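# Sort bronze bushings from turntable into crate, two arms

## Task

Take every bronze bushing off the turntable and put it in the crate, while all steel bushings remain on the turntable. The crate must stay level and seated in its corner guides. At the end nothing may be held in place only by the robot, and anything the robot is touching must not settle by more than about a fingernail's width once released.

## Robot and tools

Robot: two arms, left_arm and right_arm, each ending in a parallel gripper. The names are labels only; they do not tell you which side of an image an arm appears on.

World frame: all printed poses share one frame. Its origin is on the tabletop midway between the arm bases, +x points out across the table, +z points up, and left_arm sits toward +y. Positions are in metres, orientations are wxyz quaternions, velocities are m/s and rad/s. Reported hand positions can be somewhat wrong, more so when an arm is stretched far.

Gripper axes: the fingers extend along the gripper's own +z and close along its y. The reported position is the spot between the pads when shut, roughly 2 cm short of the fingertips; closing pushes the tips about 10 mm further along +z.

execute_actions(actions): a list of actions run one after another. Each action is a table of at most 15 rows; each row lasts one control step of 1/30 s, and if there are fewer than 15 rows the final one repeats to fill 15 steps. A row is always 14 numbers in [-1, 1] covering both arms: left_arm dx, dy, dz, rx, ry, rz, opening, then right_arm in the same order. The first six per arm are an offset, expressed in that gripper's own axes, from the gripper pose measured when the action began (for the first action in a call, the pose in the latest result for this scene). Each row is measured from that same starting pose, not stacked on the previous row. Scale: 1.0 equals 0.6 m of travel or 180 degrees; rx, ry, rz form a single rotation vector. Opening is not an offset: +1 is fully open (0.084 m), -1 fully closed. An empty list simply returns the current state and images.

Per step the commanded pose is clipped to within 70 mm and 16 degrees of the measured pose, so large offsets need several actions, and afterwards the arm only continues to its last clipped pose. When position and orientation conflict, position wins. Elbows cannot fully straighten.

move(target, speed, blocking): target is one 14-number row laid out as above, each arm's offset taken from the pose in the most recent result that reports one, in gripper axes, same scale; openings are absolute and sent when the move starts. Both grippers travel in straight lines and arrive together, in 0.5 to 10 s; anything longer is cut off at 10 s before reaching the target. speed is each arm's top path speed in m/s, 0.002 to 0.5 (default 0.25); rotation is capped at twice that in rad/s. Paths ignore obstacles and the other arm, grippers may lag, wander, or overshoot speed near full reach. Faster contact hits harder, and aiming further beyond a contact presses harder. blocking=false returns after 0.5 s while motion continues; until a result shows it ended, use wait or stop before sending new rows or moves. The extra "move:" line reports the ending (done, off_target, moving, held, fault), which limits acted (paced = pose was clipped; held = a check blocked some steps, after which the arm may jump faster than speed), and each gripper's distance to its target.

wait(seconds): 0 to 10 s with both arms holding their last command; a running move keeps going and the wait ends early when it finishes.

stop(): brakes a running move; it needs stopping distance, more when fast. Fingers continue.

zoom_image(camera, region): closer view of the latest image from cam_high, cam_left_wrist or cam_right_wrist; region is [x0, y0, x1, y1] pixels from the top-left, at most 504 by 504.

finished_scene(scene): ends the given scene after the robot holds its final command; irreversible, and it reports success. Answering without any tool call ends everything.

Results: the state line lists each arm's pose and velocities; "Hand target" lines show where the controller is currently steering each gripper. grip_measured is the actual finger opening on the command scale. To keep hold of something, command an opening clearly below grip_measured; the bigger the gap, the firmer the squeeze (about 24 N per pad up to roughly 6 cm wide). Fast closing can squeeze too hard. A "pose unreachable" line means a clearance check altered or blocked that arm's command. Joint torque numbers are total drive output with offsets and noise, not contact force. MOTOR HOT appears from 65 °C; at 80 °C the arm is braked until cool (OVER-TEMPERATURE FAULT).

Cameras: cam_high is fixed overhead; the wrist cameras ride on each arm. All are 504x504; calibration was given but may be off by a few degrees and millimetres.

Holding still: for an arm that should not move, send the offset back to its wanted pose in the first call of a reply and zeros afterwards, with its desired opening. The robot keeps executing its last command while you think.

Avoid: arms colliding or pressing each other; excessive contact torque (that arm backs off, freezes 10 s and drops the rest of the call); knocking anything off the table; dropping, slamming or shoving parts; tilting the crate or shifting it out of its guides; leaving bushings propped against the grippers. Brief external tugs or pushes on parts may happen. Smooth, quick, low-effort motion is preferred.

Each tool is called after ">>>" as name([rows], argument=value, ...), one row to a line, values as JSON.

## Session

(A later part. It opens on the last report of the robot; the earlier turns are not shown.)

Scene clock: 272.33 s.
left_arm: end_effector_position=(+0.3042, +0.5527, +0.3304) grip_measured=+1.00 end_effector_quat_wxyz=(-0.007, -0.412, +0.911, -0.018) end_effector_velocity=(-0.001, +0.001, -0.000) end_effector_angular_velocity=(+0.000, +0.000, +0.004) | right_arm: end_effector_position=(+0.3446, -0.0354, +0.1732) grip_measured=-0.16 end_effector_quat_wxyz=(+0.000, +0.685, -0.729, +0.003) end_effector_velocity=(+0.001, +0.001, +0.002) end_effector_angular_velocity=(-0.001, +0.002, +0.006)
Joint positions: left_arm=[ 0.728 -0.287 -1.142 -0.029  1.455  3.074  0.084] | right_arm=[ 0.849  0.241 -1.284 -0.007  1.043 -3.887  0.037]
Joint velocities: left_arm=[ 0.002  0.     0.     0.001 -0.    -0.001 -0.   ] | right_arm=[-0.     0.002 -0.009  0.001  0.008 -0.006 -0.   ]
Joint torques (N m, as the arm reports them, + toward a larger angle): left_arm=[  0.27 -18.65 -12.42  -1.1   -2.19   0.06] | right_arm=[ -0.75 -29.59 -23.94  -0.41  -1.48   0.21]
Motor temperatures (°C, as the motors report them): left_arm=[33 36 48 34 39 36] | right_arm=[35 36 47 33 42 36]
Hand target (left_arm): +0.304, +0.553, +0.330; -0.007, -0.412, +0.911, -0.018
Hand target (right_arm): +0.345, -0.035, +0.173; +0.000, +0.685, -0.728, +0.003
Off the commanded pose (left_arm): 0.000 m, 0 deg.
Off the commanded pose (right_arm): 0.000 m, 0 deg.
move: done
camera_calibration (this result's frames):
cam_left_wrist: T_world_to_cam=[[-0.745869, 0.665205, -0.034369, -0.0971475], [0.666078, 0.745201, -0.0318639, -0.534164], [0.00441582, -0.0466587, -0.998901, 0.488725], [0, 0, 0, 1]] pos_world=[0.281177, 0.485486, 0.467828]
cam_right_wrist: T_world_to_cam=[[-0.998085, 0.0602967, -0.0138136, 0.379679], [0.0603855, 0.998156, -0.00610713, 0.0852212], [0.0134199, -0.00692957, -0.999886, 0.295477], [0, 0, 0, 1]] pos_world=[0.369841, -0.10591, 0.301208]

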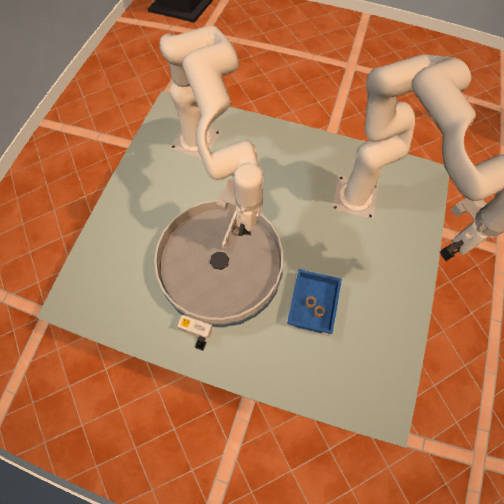

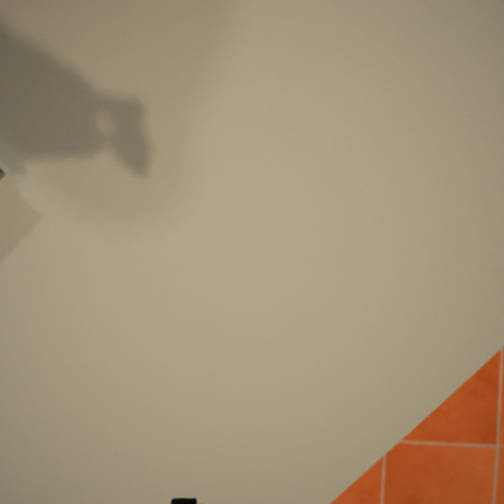

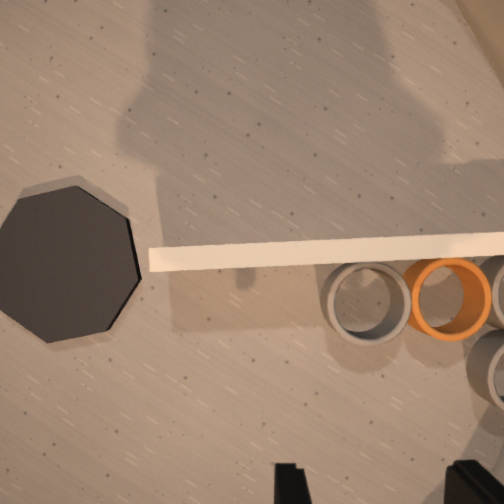

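>>> move(target=[0,0,0,0,0,0,1,0.005,0.022,0.144,0,0,0,-0.15], speed=0.15)

>>> move(target=[0,0,0,0,0,0,1,0.072,0,0,0,0,0,-0.15], speed=0.04)

>>> execute_actions([
  [[0,0,0,0,0,0,1,-0.004,0,-0.005,0,0,0,-1]],
  [[0,0,0,0,0,0,1,0,0,0,0,0,0,-1]],
])

>>> move(target=[0,0,0,0,0,0,1,0,0,-0.1,0,0,0,-1], speed=0.15)

Scene clock: 279.93 s.
left_arm: end_effector_position=(+0.3042, +0.5527, +0.3304) grip_measured=+1.00 end_effector_quat_wxyz=(-0.007, -0.412, +0.911, -0.018) end_effector_velocity=(-0.000, -0.000, -0.000) end_effector_angular_velocity=(-0.001, +0.001, +0.000) | right_arm: end_effector_position=(+0.3317, -0.0378, +0.0876) grip_measured=-0.16 end_effector_quat_wxyz=(-0.000, +0.685, -0.728, +0.003) end_effector_velocity=(-0.001, -0.001, -0.004) end_effector_angular_velocity=(-0.002, +0.003, -0.001)
Joint positions: left_arm=[ 0.728 -0.287 -1.142 -0.029  1.455  3.074  0.084] | right_arm=[ 0.862  0.327 -1.136 -0.009  0.809 -3.872  0.037]
Joint velocities: left_arm=[-0.    -0.     0.     0.     0.001 -0.001 -0.   ] | right_arm=[ 0.     0.004  0.006  0.001 -0.006  0.    -0.   ]
Joint torques (N m, as the arm reports them, + toward a larger angle): left_arm=[ -0.24 -18.81 -12.61  -1.25  -2.15   0.15] | right_arm=[ -0.93 -29.77 -22.16  -0.34  -1.24   0.19]
Motor temperatures (°C, as the motors report them): left_arm=[33 36 49 34 39 36] | right_arm=[35 36 48 33 42 36]
Hand target (left_arm): +0.304, +0.553, +0.330; -0.007, -0.412, +0.911, -0.018
Hand target (right_arm): +0.331, -0.038, +0.087; +0.000, +0.685, -0.728, +0.003
Off the commanded pose (left_arm): 0.000 m, 0 deg.
Off the commanded pose (right_arm): 0.001 m, 0 deg.
move: done
camera_calibration (this result's frames):
cam_left_wrist: T_world_to_cam=[[-0.745869, 0.665205, -0.034369, -0.0971475], [0.666078, 0.745201, -0.0318638, -0.534164], [0.00441588, -0.0466586, -0.998901, 0.488725], [0, 0, 0, 1]] pos_world=[0.281177, 0.485486, 0.467828]
cam_right_wrist: T_world_to_cam=[[-0.998078, 0.0602114, -0.0146465, 0.365863], [0.0602903, 0.998168, -0.00500443, 0.0878578], [0.0143183, -0.00587785, -0.99988, 0.209828], [0, 0, 0, 1]] pos_world=[0.356858, -0.108493, 0.215601]

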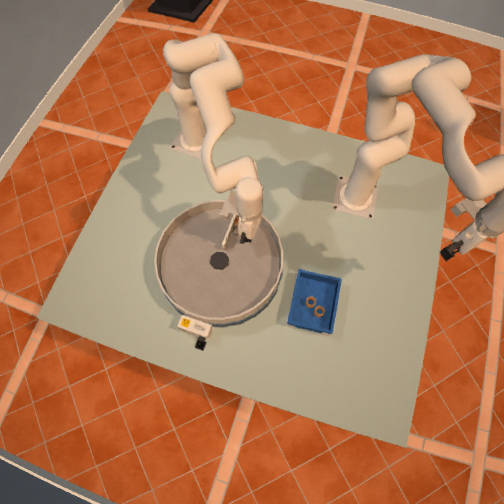

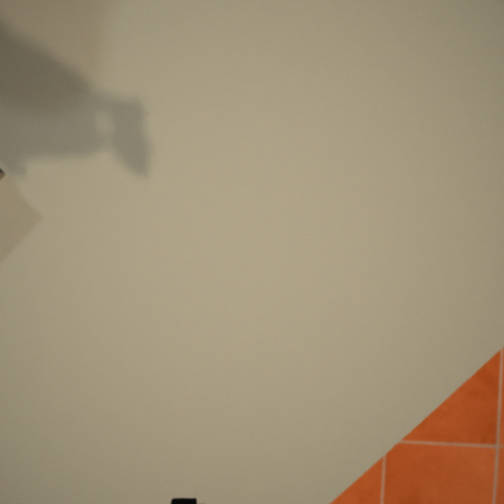

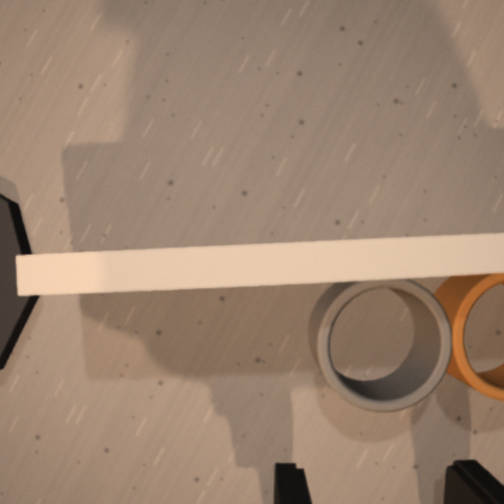

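Scene clock: 281.33 s.
left_arm: end_effector_position=(+0.3042, +0.5527, +0.3304) grip_measured=+1.00 end_effector_quat_wxyz=(-0.007, -0.412, +0.911, -0.018) end_effector_velocity=(-0.000, +0.000, -0.001) end_effector_angular_velocity=(-0.001, +0.000, +0.001) | right_arm: end_effector_position=(+0.3329, -0.0789, +0.0909) grip_measured=-0.18 end_effector_quat_wxyz=(-0.007, +0.685, -0.729, +0.004) end_effector_velocity=(-0.001, +0.000, -0.000) end_effector_angular_velocity=(-0.002, +0.001, +0.004)
Joint positions: left_arm=[ 0.728 -0.287 -1.142 -0.029  1.455  3.074  0.084] | right_arm=[ 0.801  0.234 -1.01  -0.01   0.762 -3.931  0.036]
Joint velocities: left_arm=[ 0.001 -0.     0.002 -0.    -0.001  0.001  0.   ] | right_arm=[ 0.002  0.    -0.    -0.001  0.002 -0.002 -0.   ]
Joint torques (N m, as the arm reports them, + toward a larger angle): left_arm=[ -0.3  -18.31 -12.1   -0.95  -2.33  -0.05] | right_arm=[  8.63 -17.82  -1.66   2.75   5.66   0.28]
Motor temperatures (°C, as the motors report them): left_arm=[33 36 49 34 39 36] | right_arm=[35 36 47 33 42 36]
Hand target (left_arm): +0.304, +0.553, +0.330; -0.007, -0.412, +0.911, -0.018
Hand target (right_arm): +0.329, -0.081, +0.088; -0.000, +0.685, -0.728, +0.003
Off the commanded pose (left_arm): 0.000 m, 0 deg.
Off the commanded pose (right_arm): 0.005 m, 1 deg.
move: off_target (right_arm)
camera_calibration (this result's frames):
cam_left_wrist: T_world_to_cam=[[-0.745869, 0.665206, -0.034369, -0.0971477], [0.666078, 0.745201, -0.0318638, -0.534164], [0.00441585, -0.0466587, -0.998901, 0.488725], [0, 0, 0, 1]] pos_world=[0.281177, 0.485486, 0.467828]
cam_right_wrist: T_world_to_cam=[[-0.997818, 0.0613953, -0.0242821, 0.370373], [0.0613261, 0.998111, 0.00358523, 0.12763], [0.0244564, 0.00208828, -0.999699, 0.210034], [0, 0, 0, 1]] pos_world=[0.356601, -0.150566, 0.218507]

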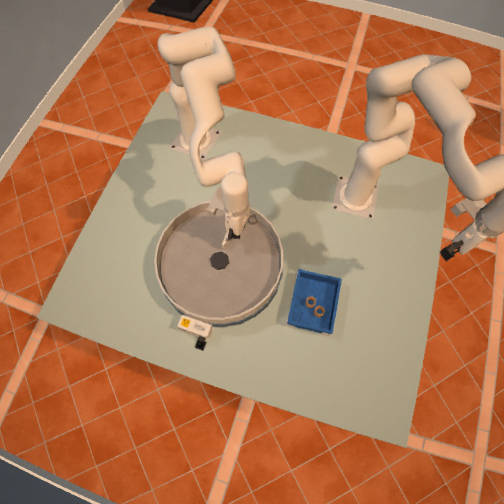

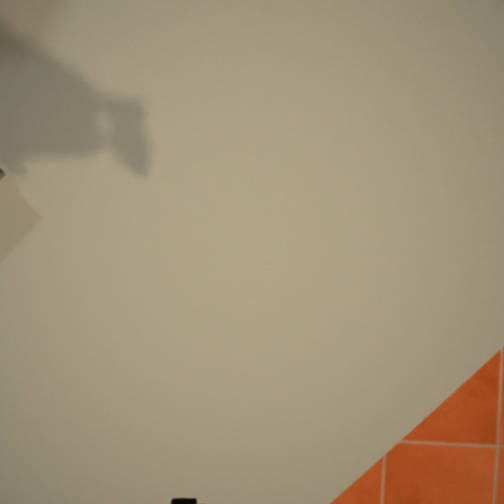

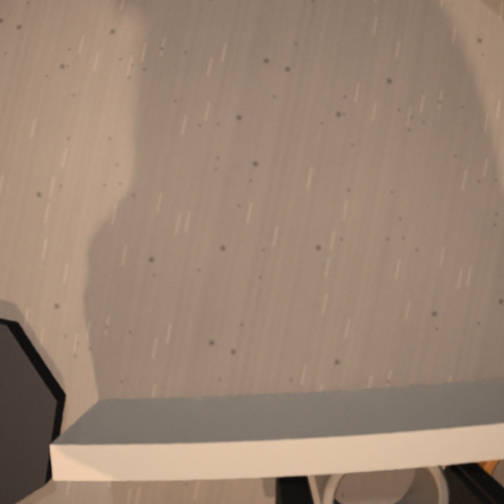

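Scene clock: 282.33 s.
left_arm: end_effector_position=(+0.3042, +0.5527, +0.3304) grip_measured=+1.00 end_effector_quat_wxyz=(-0.007, -0.412, +0.911, -0.018) end_effector_velocity=(-0.000, +0.001, +0.000) end_effector_angular_velocity=(+0.000, -0.001, +0.001) | right_arm: end_effector_position=(+0.3316, -0.0771, +0.0921) grip_measured=-0.30 end_effector_quat_wxyz=(-0.005, +0.685, -0.729, +0.003) end_effector_velocity=(+0.000, +0.000, -0.000) end_effector_angular_velocity=(+0.001, -0.000, +0.000)
Joint positions: left_arm=[ 0.728 -0.287 -1.142 -0.029  1.455  3.074  0.084] | right_arm=[ 0.805  0.235 -1.017 -0.009  0.773 -3.927  0.031]
Joint velocities: left_arm=[ 0.002 -0.    -0.    -0.    -0.001  0.001  0.   ] | right_arm=[-0.     0.     0.     0.001 -0.001 -0.001  0.   ]
Joint torques (N m, as the arm reports them, + toward a larger angle): left_arm=[  0.66 -18.94 -12.35  -1.12  -1.94   0.4 ] | right_arm=[  3.97 -24.34 -13.34   1.41   1.99   0.27]
Motor temperatures (°C, as the motors report them): left_arm=[33 36 49 34 39 36] | right_arm=[35 36 47 33 42 36]
Hand target (left_arm): +0.304, +0.553, +0.330; -0.007, -0.412, +0.911, -0.018
Hand target (right_arm): +0.332, -0.077, +0.092; -0.005, +0.685, -0.729, +0.003
Off the commanded pose (left_arm): 0.000 m, 0 deg.
Off the commanded pose (right_arm): 0.000 m, 0 deg.
camera_calibration (this result's frames):
cam_left_wrist: T_world_to_cam=[[-0.745869, 0.665205, -0.0343688, -0.0971476], [0.666078, 0.745201, -0.0318638, -0.534164], [0.00441575, -0.0466585, -0.998901, 0.488725], [0, 0, 0, 1]] pos_world=[0.281177, 0.485486, 0.467828]
cam_right_wrist: T_world_to_cam=[[-0.997931, 0.0608354, -0.0208044, 0.368695], [0.0608381, 0.998148, 0.000503307, 0.12639], [0.0207965, -0.000763436, -0.999783, 0.212268], [0, 0, 0, 1]] pos_world=[0.355829, -0.148423, 0.219829]

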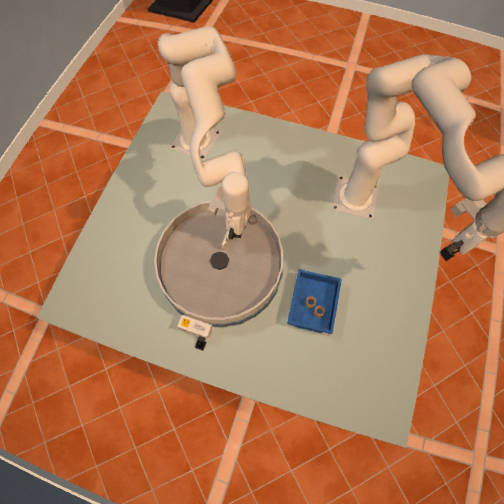

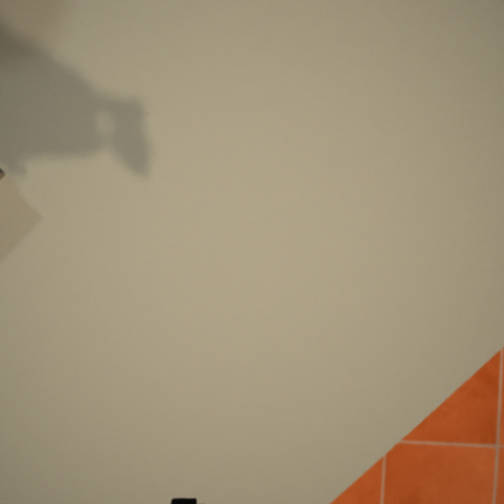

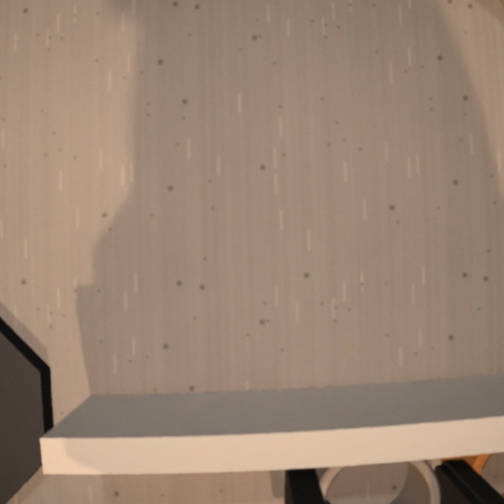

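Scene clock: 283.20 s.
left_arm: end_effector_position=(+0.3042, +0.5527, +0.3304) grip_measured=+1.00 end_effector_quat_wxyz=(-0.007, -0.412, +0.911, -0.018) end_effector_velocity=(+0.000, +0.000, +0.000) end_effector_angular_velocity=(+0.001, -0.001, +0.000) | right_arm: end_effector_position=(+0.3306, -0.0774, +0.1511) grip_measured=-0.30 end_effector_quat_wxyz=(-0.004, +0.685, -0.729, +0.003) end_effector_velocity=(+0.003, +0.002, +0.006) end_effector_angular_velocity=(+0.009, -0.008, -0.002)
Joint positions: left_arm=[ 0.728 -0.287 -1.142 -0.029  1.455  3.074  0.084] | right_arm=[ 0.806  0.137 -1.077 -0.008  0.932 -3.928  0.031]
Joint velocities: left_arm=[ 0.    -0.    -0.     0.    -0.001  0.    -0.   ] | right_arm=[-0.001 -0.006 -0.008  0.002  0.002  0.    -0.   ]
Joint torques (N m, as the arm reports them, + toward a larger angle): left_arm=[ -0.15 -18.59 -12.    -1.31  -2.29   0.  ] | right_arm=[ -0.62 -26.67 -23.86  -0.37  -1.5    0.26]
Motor temperatures (°C, as the motors report them): left_arm=[33 36 49 34 39 36] | right_arm=[35 36 47 33 42 36]
Hand target (left_arm): +0.304, +0.553, +0.330; -0.007, -0.412, +0.911, -0.018
Hand target (right_arm): +0.331, -0.077, +0.152; -0.005, +0.685, -0.729, +0.004
Off the commanded pose (left_arm): 0.000 m, 0 deg.
Off the commanded pose (right_arm): 0.001 m, 0 deg.
move: done
camera_calibration (this result's frames):
cam_left_wrist: T_world_to_cam=[[-0.745869, 0.665205, -0.0343688, -0.0971478], [0.666078, 0.745201, -0.0318636, -0.534164], [0.00441584, -0.0466584, -0.998901, 0.488725], [0, 0, 0, 1]] pos_world=[0.281177, 0.485486, 0.467828]
cam_right_wrist: T_world_to_cam=[[-0.997965, 0.0607302, -0.0194345, 0.368709], [0.0607581, 0.998152, -0.000848148, 0.126921], [0.0193471, -0.00202722, -0.999811, 0.271657], [0, 0, 0, 1]] pos_world=[0.354992, -0.148527, 0.278879]

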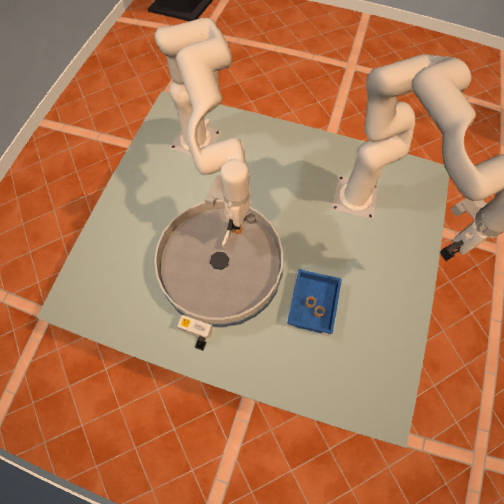

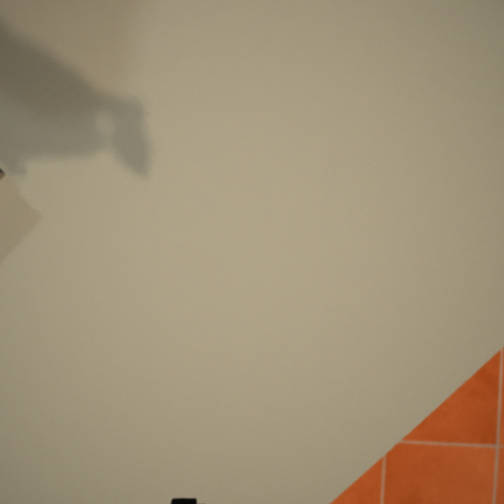

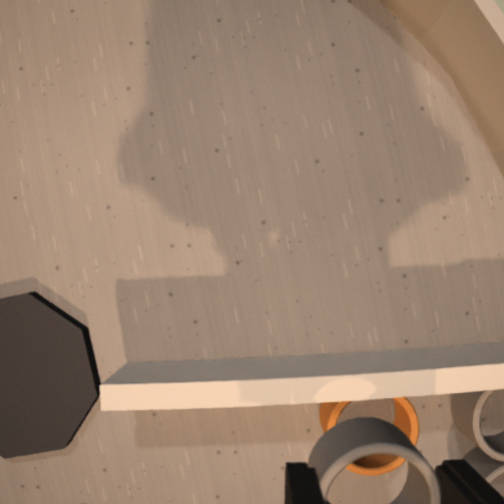

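Place steel across the fence, then return.

>>> move(target=[0,0,0,0,0,0,1,0.12,-0.03,0,0,0,0,-1], speed=0.2)

>>> move(target=[0,0,0,0,0,0,1,0,0,0.095,0,0,0,-1], speed=0.1)

>>> execute_actions([
  [[0,0,0,0,0,0,1,0,0,0,0,0,0,0.1]],
])

>>> move(target=[0,0,0,0,0,0,1,0,0,-0.12,0,0,0,0.1], speed=0.2)

>>> move(target=[0,0,0,0,0,0,1,-0.2,0.03,0,0,0,0,-0.15], speed=0.25)

Scene clock: 292.40 s.
left_arm: end_effector_position=(+0.3042, +0.5527, +0.3304) grip_measured=+1.00 end_effector_quat_wxyz=(-0.007, -0.412, +0.911, -0.018) end_effector_velocity=(+0.000, -0.001, -0.000) end_effector_angular_velocity=(-0.001, +0.001, -0.001) | right_arm: end_effector_position=(+0.3441, -0.1500, +0.1511) grip_measured=-0.30 end_effector_quat_wxyz=(-0.003, +0.685, -0.729, +0.004) end_effector_velocity=(+0.001, -0.002, -0.000) end_effector_angular_velocity=(+0.001, -0.001, +0.001)
Joint positions: left_arm=[ 0.728 -0.287 -1.142 -0.029  1.455  3.074  0.084] | right_arm=[ 0.667  0.031 -0.946 -0.007  0.906 -4.068  0.031]
Joint velocities: left_arm=[-0.001  0.     0.001 -0.     0.001 -0.    -0.   ] | right_arm=[-0.004 -0.003  0.003 -0.    -0.003 -0.005 -0.   ]
Joint torques (N m, as the arm reports them, + toward a larger angle): left_arm=[ -0.46 -18.71 -12.37  -0.97  -2.16   0.1 ] | right_arm=[ -0.97 -24.39 -23.57  -0.33  -1.32   0.19]
Motor temperatures (°C, as the motors report them): left_arm=[33 36 49 34 39 36] | right_arm=[35 36 48 33 42 36]
Hand target (left_arm): +0.304, +0.553, +0.330; -0.007, -0.412, +0.911, -0.018
Hand target (right_arm): +0.344, -0.150, +0.151; -0.004, +0.685, -0.729, +0.004
Off the commanded pose (left_arm): 0.000 m, 0 deg.
Off the commanded pose (right_arm): 0.000 m, 0 deg.
move: done
camera_calibration (this result's frames):
cam_left_wrist: T_world_to_cam=[[-0.745869, 0.665206, -0.0343689, -0.0971479], [0.666078, 0.745201, -0.0318636, -0.534164], [0.00441586, -0.0466584, -0.998901, 0.488725], [0, 0, 0, 1]] pos_world=[0.281177, 0.485486, 0.467828]
cam_right_wrist: T_world_to_cam=[[-0.997988, 0.0603235, -0.0195197, 0.386558], [0.0603576, 0.998176, -0.00116062, 0.198753], [0.0194141, -0.00233645, -0.999809, 0.271253], [0, 0, 0, 1]] pos_world=[0.368518, -0.221075, 0.278978]

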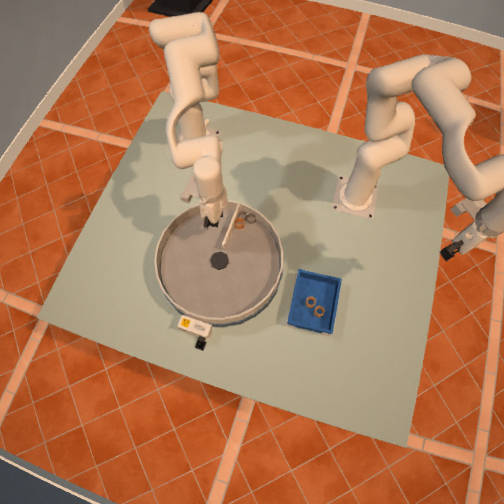

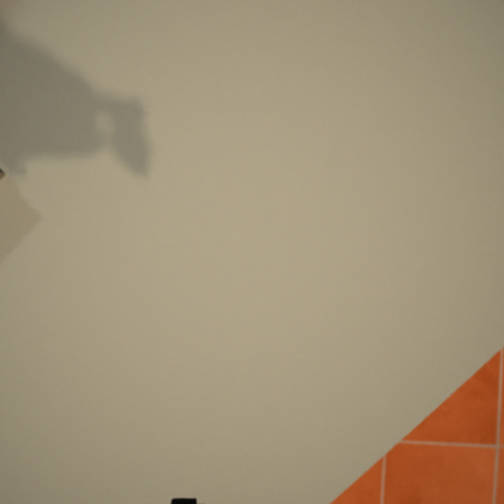

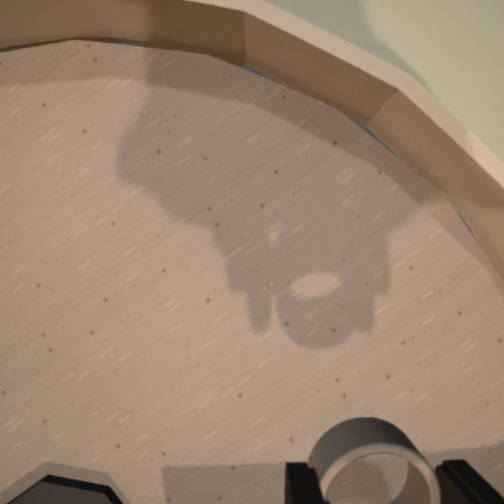

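Scene clock: 293.40 s.
left_arm: end_effector_position=(+0.3042, +0.5527, +0.3304) grip_measured=+1.00 end_effector_quat_wxyz=(-0.007, -0.412, +0.911, -0.018) end_effector_velocity=(+0.000, -0.001, -0.000) end_effector_angular_velocity=(-0.002, +0.001, -0.000) | right_arm: end_effector_position=(+0.3447, -0.1499, +0.0947) grip_measured=-0.30 end_effector_quat_wxyz=(-0.004, +0.685, -0.728, +0.004) end_effector_velocity=(-0.000, +0.000, -0.002) end_effector_angular_velocity=(+0.001, +0.002, -0.002)
Joint positions: left_arm=[ 0.728 -0.287 -1.142 -0.029  1.455  3.074  0.084] | right_arm=[ 0.666  0.131 -0.886 -0.008  0.745 -4.067  0.031]
Joint velocities: left_arm=[-0.001  0.     0.001 -0.001  0.001 -0.001 -0.   ] | right_arm=[ 0.     0.004  0.002  0.003 -0.005 -0.    -0.   ]
Joint torques (N m, as the arm reports them, + toward a larger angle): left_arm=[  0.13 -18.48 -12.71  -1.28  -2.14   0.11] | right_arm=[ -0.53 -25.6  -21.83  -0.31  -1.39   0.29]
Motor temperatures (°C, as the motors report them): left_arm=[33 36 49 34 39 36] | right_arm=[35 36 48 33 42 36]
Hand target (left_arm): +0.304, +0.553, +0.330; -0.007, -0.412, +0.911, -0.018
Hand target (right_arm): +0.344, -0.150, +0.094; -0.003, +0.685, -0.728, +0.004
Off the commanded pose (left_arm): 0.000 m, 0 deg.
Off the commanded pose (right_arm): 0.001 m, 0 deg.
move: done
camera_calibration (this result's frames):
cam_left_wrist: T_world_to_cam=[[-0.745869, 0.665205, -0.0343689, -0.0971477], [0.666078, 0.745201, -0.0318636, -0.534164], [0.00441589, -0.0466584, -0.998901, 0.488725], [0, 0, 0, 1]] pos_world=[0.281177, 0.485486, 0.467828]
cam_right_wrist: T_world_to_cam=[[-0.99798, 0.0602424, -0.0201894, 0.386141], [0.0602662, 0.998182, -0.000574305, 0.198534], [0.0201181, -0.00178988, -0.999796, 0.214669], [0, 0, 0, 1]] pos_world=[0.369077, -0.221051, 0.222536]

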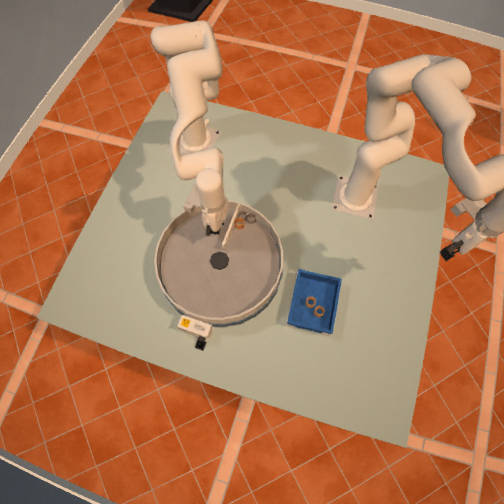

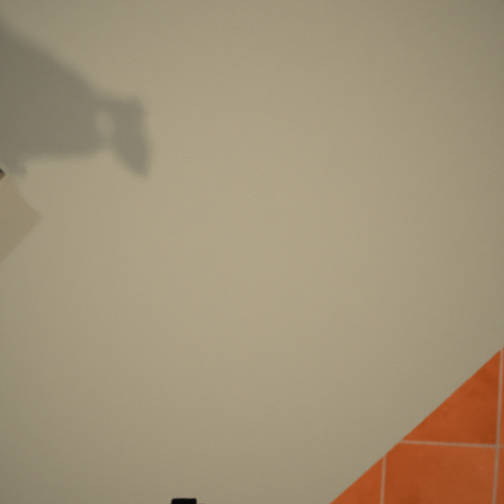

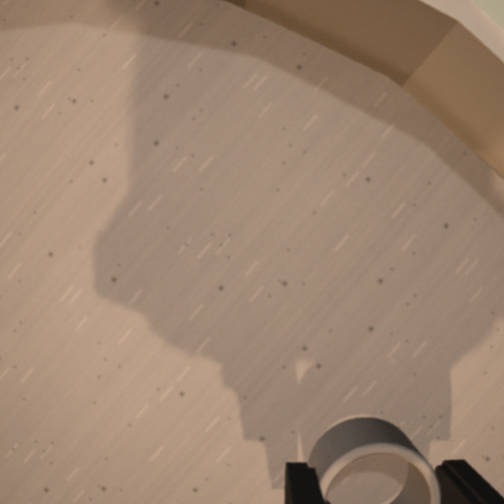

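Scene clock: 293.90 s.
left_arm: end_effector_position=(+0.3042, +0.5527, +0.3304) grip_measured=+1.00 end_effector_quat_wxyz=(-0.007, -0.412, +0.911, -0.018) end_effector_velocity=(-0.000, +0.000, -0.000) end_effector_angular_velocity=(-0.001, -0.000, +0.001) | right_arm: end_effector_position=(+0.3447, -0.1499, +0.0948) grip_measured=+0.09 end_effector_quat_wxyz=(-0.004, +0.685, -0.728, +0.004) end_effector_velocity=(+0.000, +0.000, -0.000) end_effector_angular_velocity=(-0.000, +0.000, +0.001)
Joint positions: left_arm=[ 0.728 -0.287 -1.142 -0.029  1.455  3.074  0.084] | right_arm=[ 0.666  0.131 -0.886 -0.008  0.745 -4.067  0.048]
Joint velocities: left_arm=[ 0.002  0.     0.001 -0.001 -0.     0.001 -0.   ] | right_arm=[-0.     0.001 -0.     0.    -0.    -0.001  0.   ]
Joint torques (N m, as the arm reports them, + toward a larger angle): left_arm=[  0.72 -18.36 -12.31  -1.47  -2.02   0.11] | right_arm=[ -0.63 -25.05 -21.62  -0.23  -1.32   0.27]
Motor temperatures (°C, as the motors report them): left_arm=[33 36 49 34 39 36] | right_arm=[35 36 48 33 42 36]
Hand target (left_arm): +0.304, +0.553, +0.330; -0.007, -0.412, +0.911, -0.018
Hand target (right_arm): +0.345, -0.150, +0.095; -0.004, +0.685, -0.728, +0.004
Off the commanded pose (left_arm): 0.000 m, 0 deg.
Off the commanded pose (right_arm): 0.000 m, 0 deg.
camera_calibration (this result's frames):
cam_left_wrist: T_world_to_cam=[[-0.745869, 0.665205, -0.0343689, -0.0971477], [0.666078, 0.745201, -0.0318635, -0.534164], [0.00441599, -0.0466583, -0.998901, 0.488725], [0, 0, 0, 1]] pos_world=[0.281177, 0.485486, 0.467828]
cam_right_wrist: T_world_to_cam=[[-0.997978, 0.0602425, -0.0202461, 0.386161], [0.0602656, 0.998182, -0.000532452, 0.19852], [0.0201772, -0.00175152, -0.999795, 0.214683], [0, 0, 0, 1]] pos_world=[0.369085, -0.221046, 0.222563]

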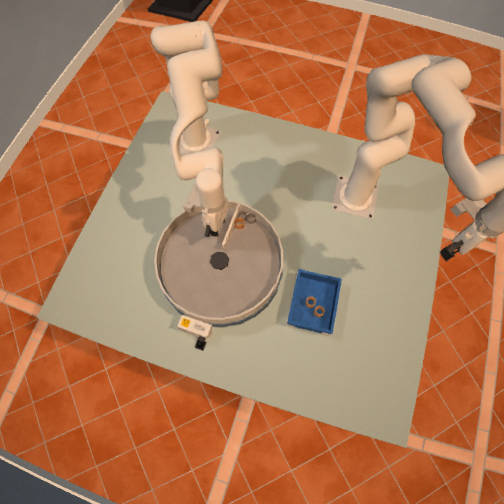

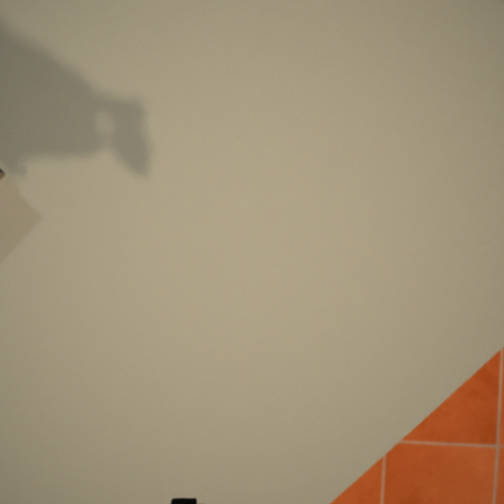

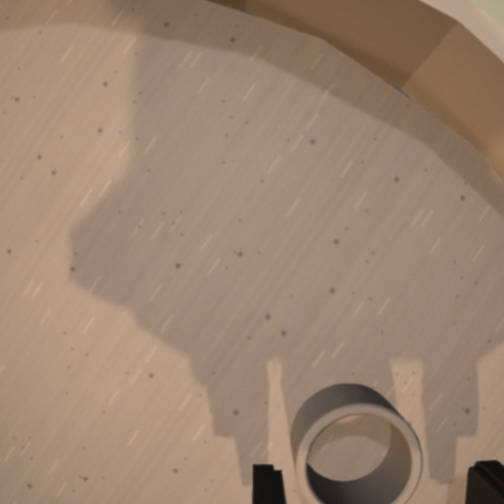

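Scene clock: 294.77 s.
left_arm: end_effector_position=(+0.3042, +0.5527, +0.3304) grip_measured=+1.00 end_effector_quat_wxyz=(-0.007, -0.412, +0.911, -0.018) end_effector_velocity=(+0.000, -0.000, +0.000) end_effector_angular_velocity=(-0.000, -0.000, -0.001) | right_arm: end_effector_position=(+0.3438, -0.1500, +0.1658) grip_measured=+0.09 end_effector_quat_wxyz=(-0.003, +0.685, -0.729, +0.004) end_effector_velocity=(+0.002, +0.001, +0.005) end_effector_angular_velocity=(+0.002, -0.006, +0.002)
Joint positions: left_arm=[ 0.728 -0.287 -1.142 -0.029  1.455  3.074  0.084] | right_arm=[ 0.667  0.01  -0.966 -0.007  0.948 -4.068  0.048]
Joint velocities: left_arm=[-0.001 -0.    -0.    -0.     0.    -0.    -0.   ] | right_arm=[ 0.    -0.005 -0.008 -0.002  0.007 -0.     0.   ]
Joint torques (N m, as the arm reports them, + toward a larger angle): left_arm=[ -0.31 -18.48 -12.49  -1.52  -2.08  -0.04] | right_arm=[ -0.84 -24.04 -23.8   -0.29  -1.4    0.06]
Motor temperatures (°C, as the motors report them): left_arm=[33 36 49 34 39 36] | right_arm=[35 36 48 33 42 36]
Hand target (left_arm): +0.304, +0.553, +0.330; -0.007, -0.412, +0.911, -0.018
Hand target (right_arm): +0.344, -0.150, +0.167; -0.004, +0.685, -0.729, +0.004
Off the commanded pose (left_arm): 0.000 m, 0 deg.
Off the commanded pose (right_arm): 0.001 m, 0 deg.
move: done
camera_calibration (this result's frames):
cam_left_wrist: T_world_to_cam=[[-0.745869, 0.665206, -0.0343688, -0.0971479], [0.666078, 0.745201, -0.0318636, -0.534164], [0.00441585, -0.0466584, -0.998901, 0.488725], [0, 0, 0, 1]] pos_world=[0.281177, 0.485486, 0.467828]
cam_right_wrist: T_world_to_cam=[[-0.997993, 0.060344, -0.0191905, 0.386567], [0.0603823, 0.998174, -0.00142189, 0.198883], [0.0190697, -0.0025778, -0.999815, 0.286041], [0, 0, 0, 1]] pos_world=[0.368328, -0.221109, 0.29369]

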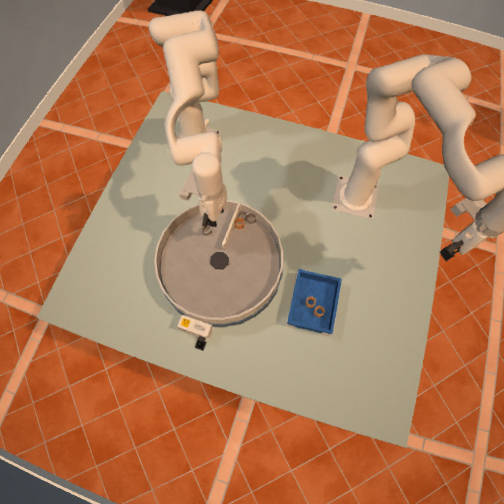

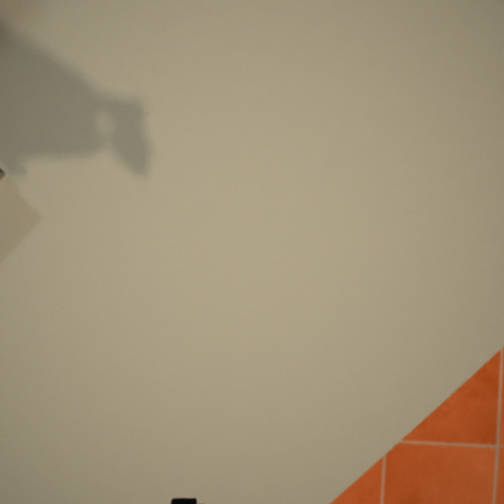

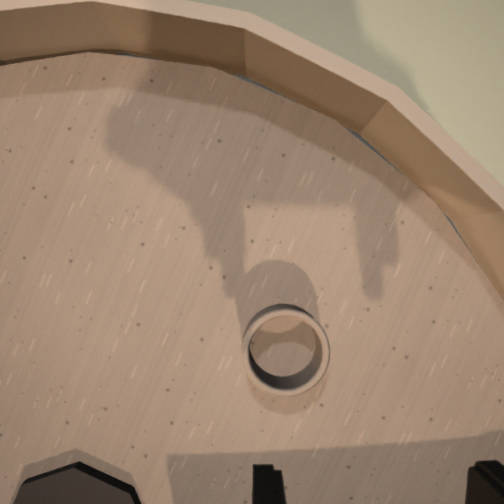

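Scene clock: 295.80 s.
left_arm: end_effector_position=(+0.3042, +0.5527, +0.3304) grip_measured=+1.00 end_effector_quat_wxyz=(-0.007, -0.412, +0.911, -0.018) end_effector_velocity=(+0.001, -0.000, -0.000) end_effector_angular_velocity=(+0.000, -0.001, -0.001) | right_arm: end_effector_position=(+0.3332, -0.0296, +0.1659) grip_measured=-0.16 end_effector_quat_wxyz=(-0.003, +0.685, -0.729, +0.003) end_effector_velocity=(-0.000, +0.003, +0.000) end_effector_angular_velocity=(-0.000, +0.001, +0.002)
Joint positions: left_arm=[ 0.728 -0.287 -1.142 -0.029  1.455  3.074  0.084] | right_arm=[ 0.872  0.23  -1.245 -0.008  1.008 -3.863  0.037]
Joint velocities: left_arm=[-0.001 -0.     0.    -0.    -0.001 -0.    -0.   ] | right_arm=[ 0.004  0.006 -0.009  0.001  0.004  0.002  0.   ]
Joint torques (N m, as the arm reports them, + toward a larger angle): left_arm=[  0.52 -18.65 -12.25  -0.73  -2.03  -0.03] | right_arm=[ -0.41 -29.3  -23.73  -0.47  -1.28   0.19]
Motor temperatures (°C, as the motors report them): left_arm=[33 36 49 34 39 36] | right_arm=[35 36 48 33 42 36]
Hand target (left_arm): +0.304, +0.553, +0.330; -0.007, -0.412, +0.911, -0.018
Hand target (right_arm): +0.333, -0.029, +0.166; -0.003, +0.685, -0.729, +0.003
Off the commanded pose (left_arm): 0.000 m, 0 deg.
Off the commanded pose (right_arm): 0.000 m, 0 deg.
move: done
camera_calibration (this result's frames):
cam_left_wrist: T_world_to_cam=[[-0.745869, 0.665206, -0.0343689, -0.0971478], [0.666078, 0.745201, -0.0318637, -0.534164], [0.00441581, -0.0466585, -0.998901, 0.488725], [0, 0, 0, 1]] pos_world=[0.281177, 0.485486, 0.467828]
cam_right_wrist: T_world_to_cam=[[-0.99796, 0.0608727, -0.0192235, 0.368721], [0.0608996, 0.998144, -0.000819746, 0.0789927], [0.0191379, -0.00198878, -0.999815, 0.286582], [0, 0, 0, 1]] pos_world=[0.357674, -0.100721, 0.293681]

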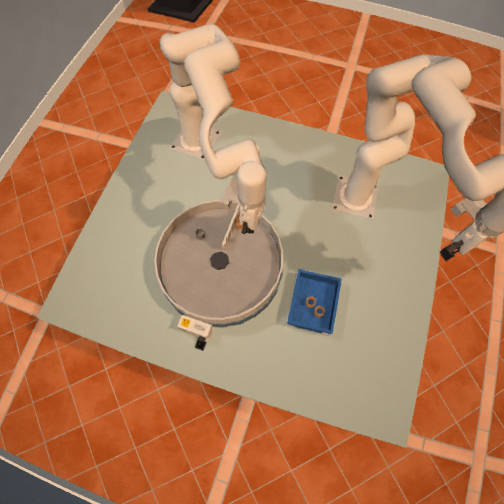

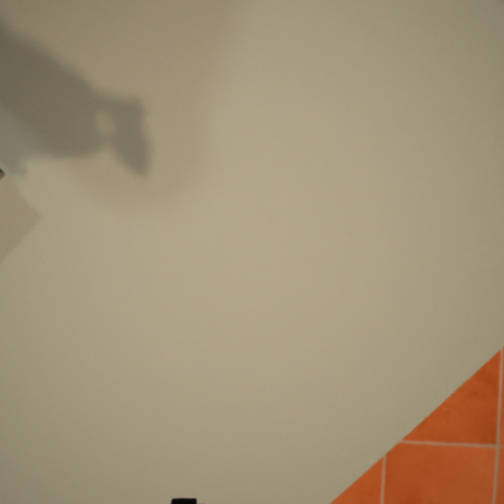

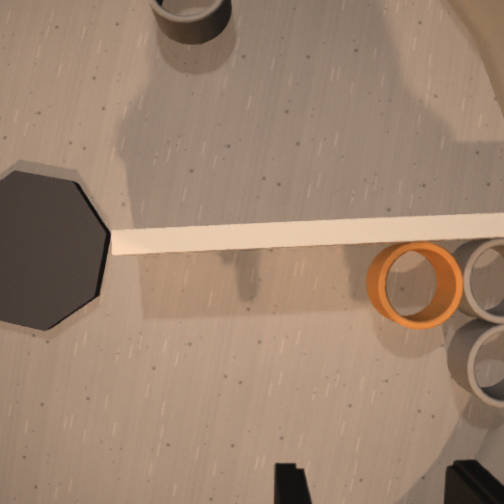

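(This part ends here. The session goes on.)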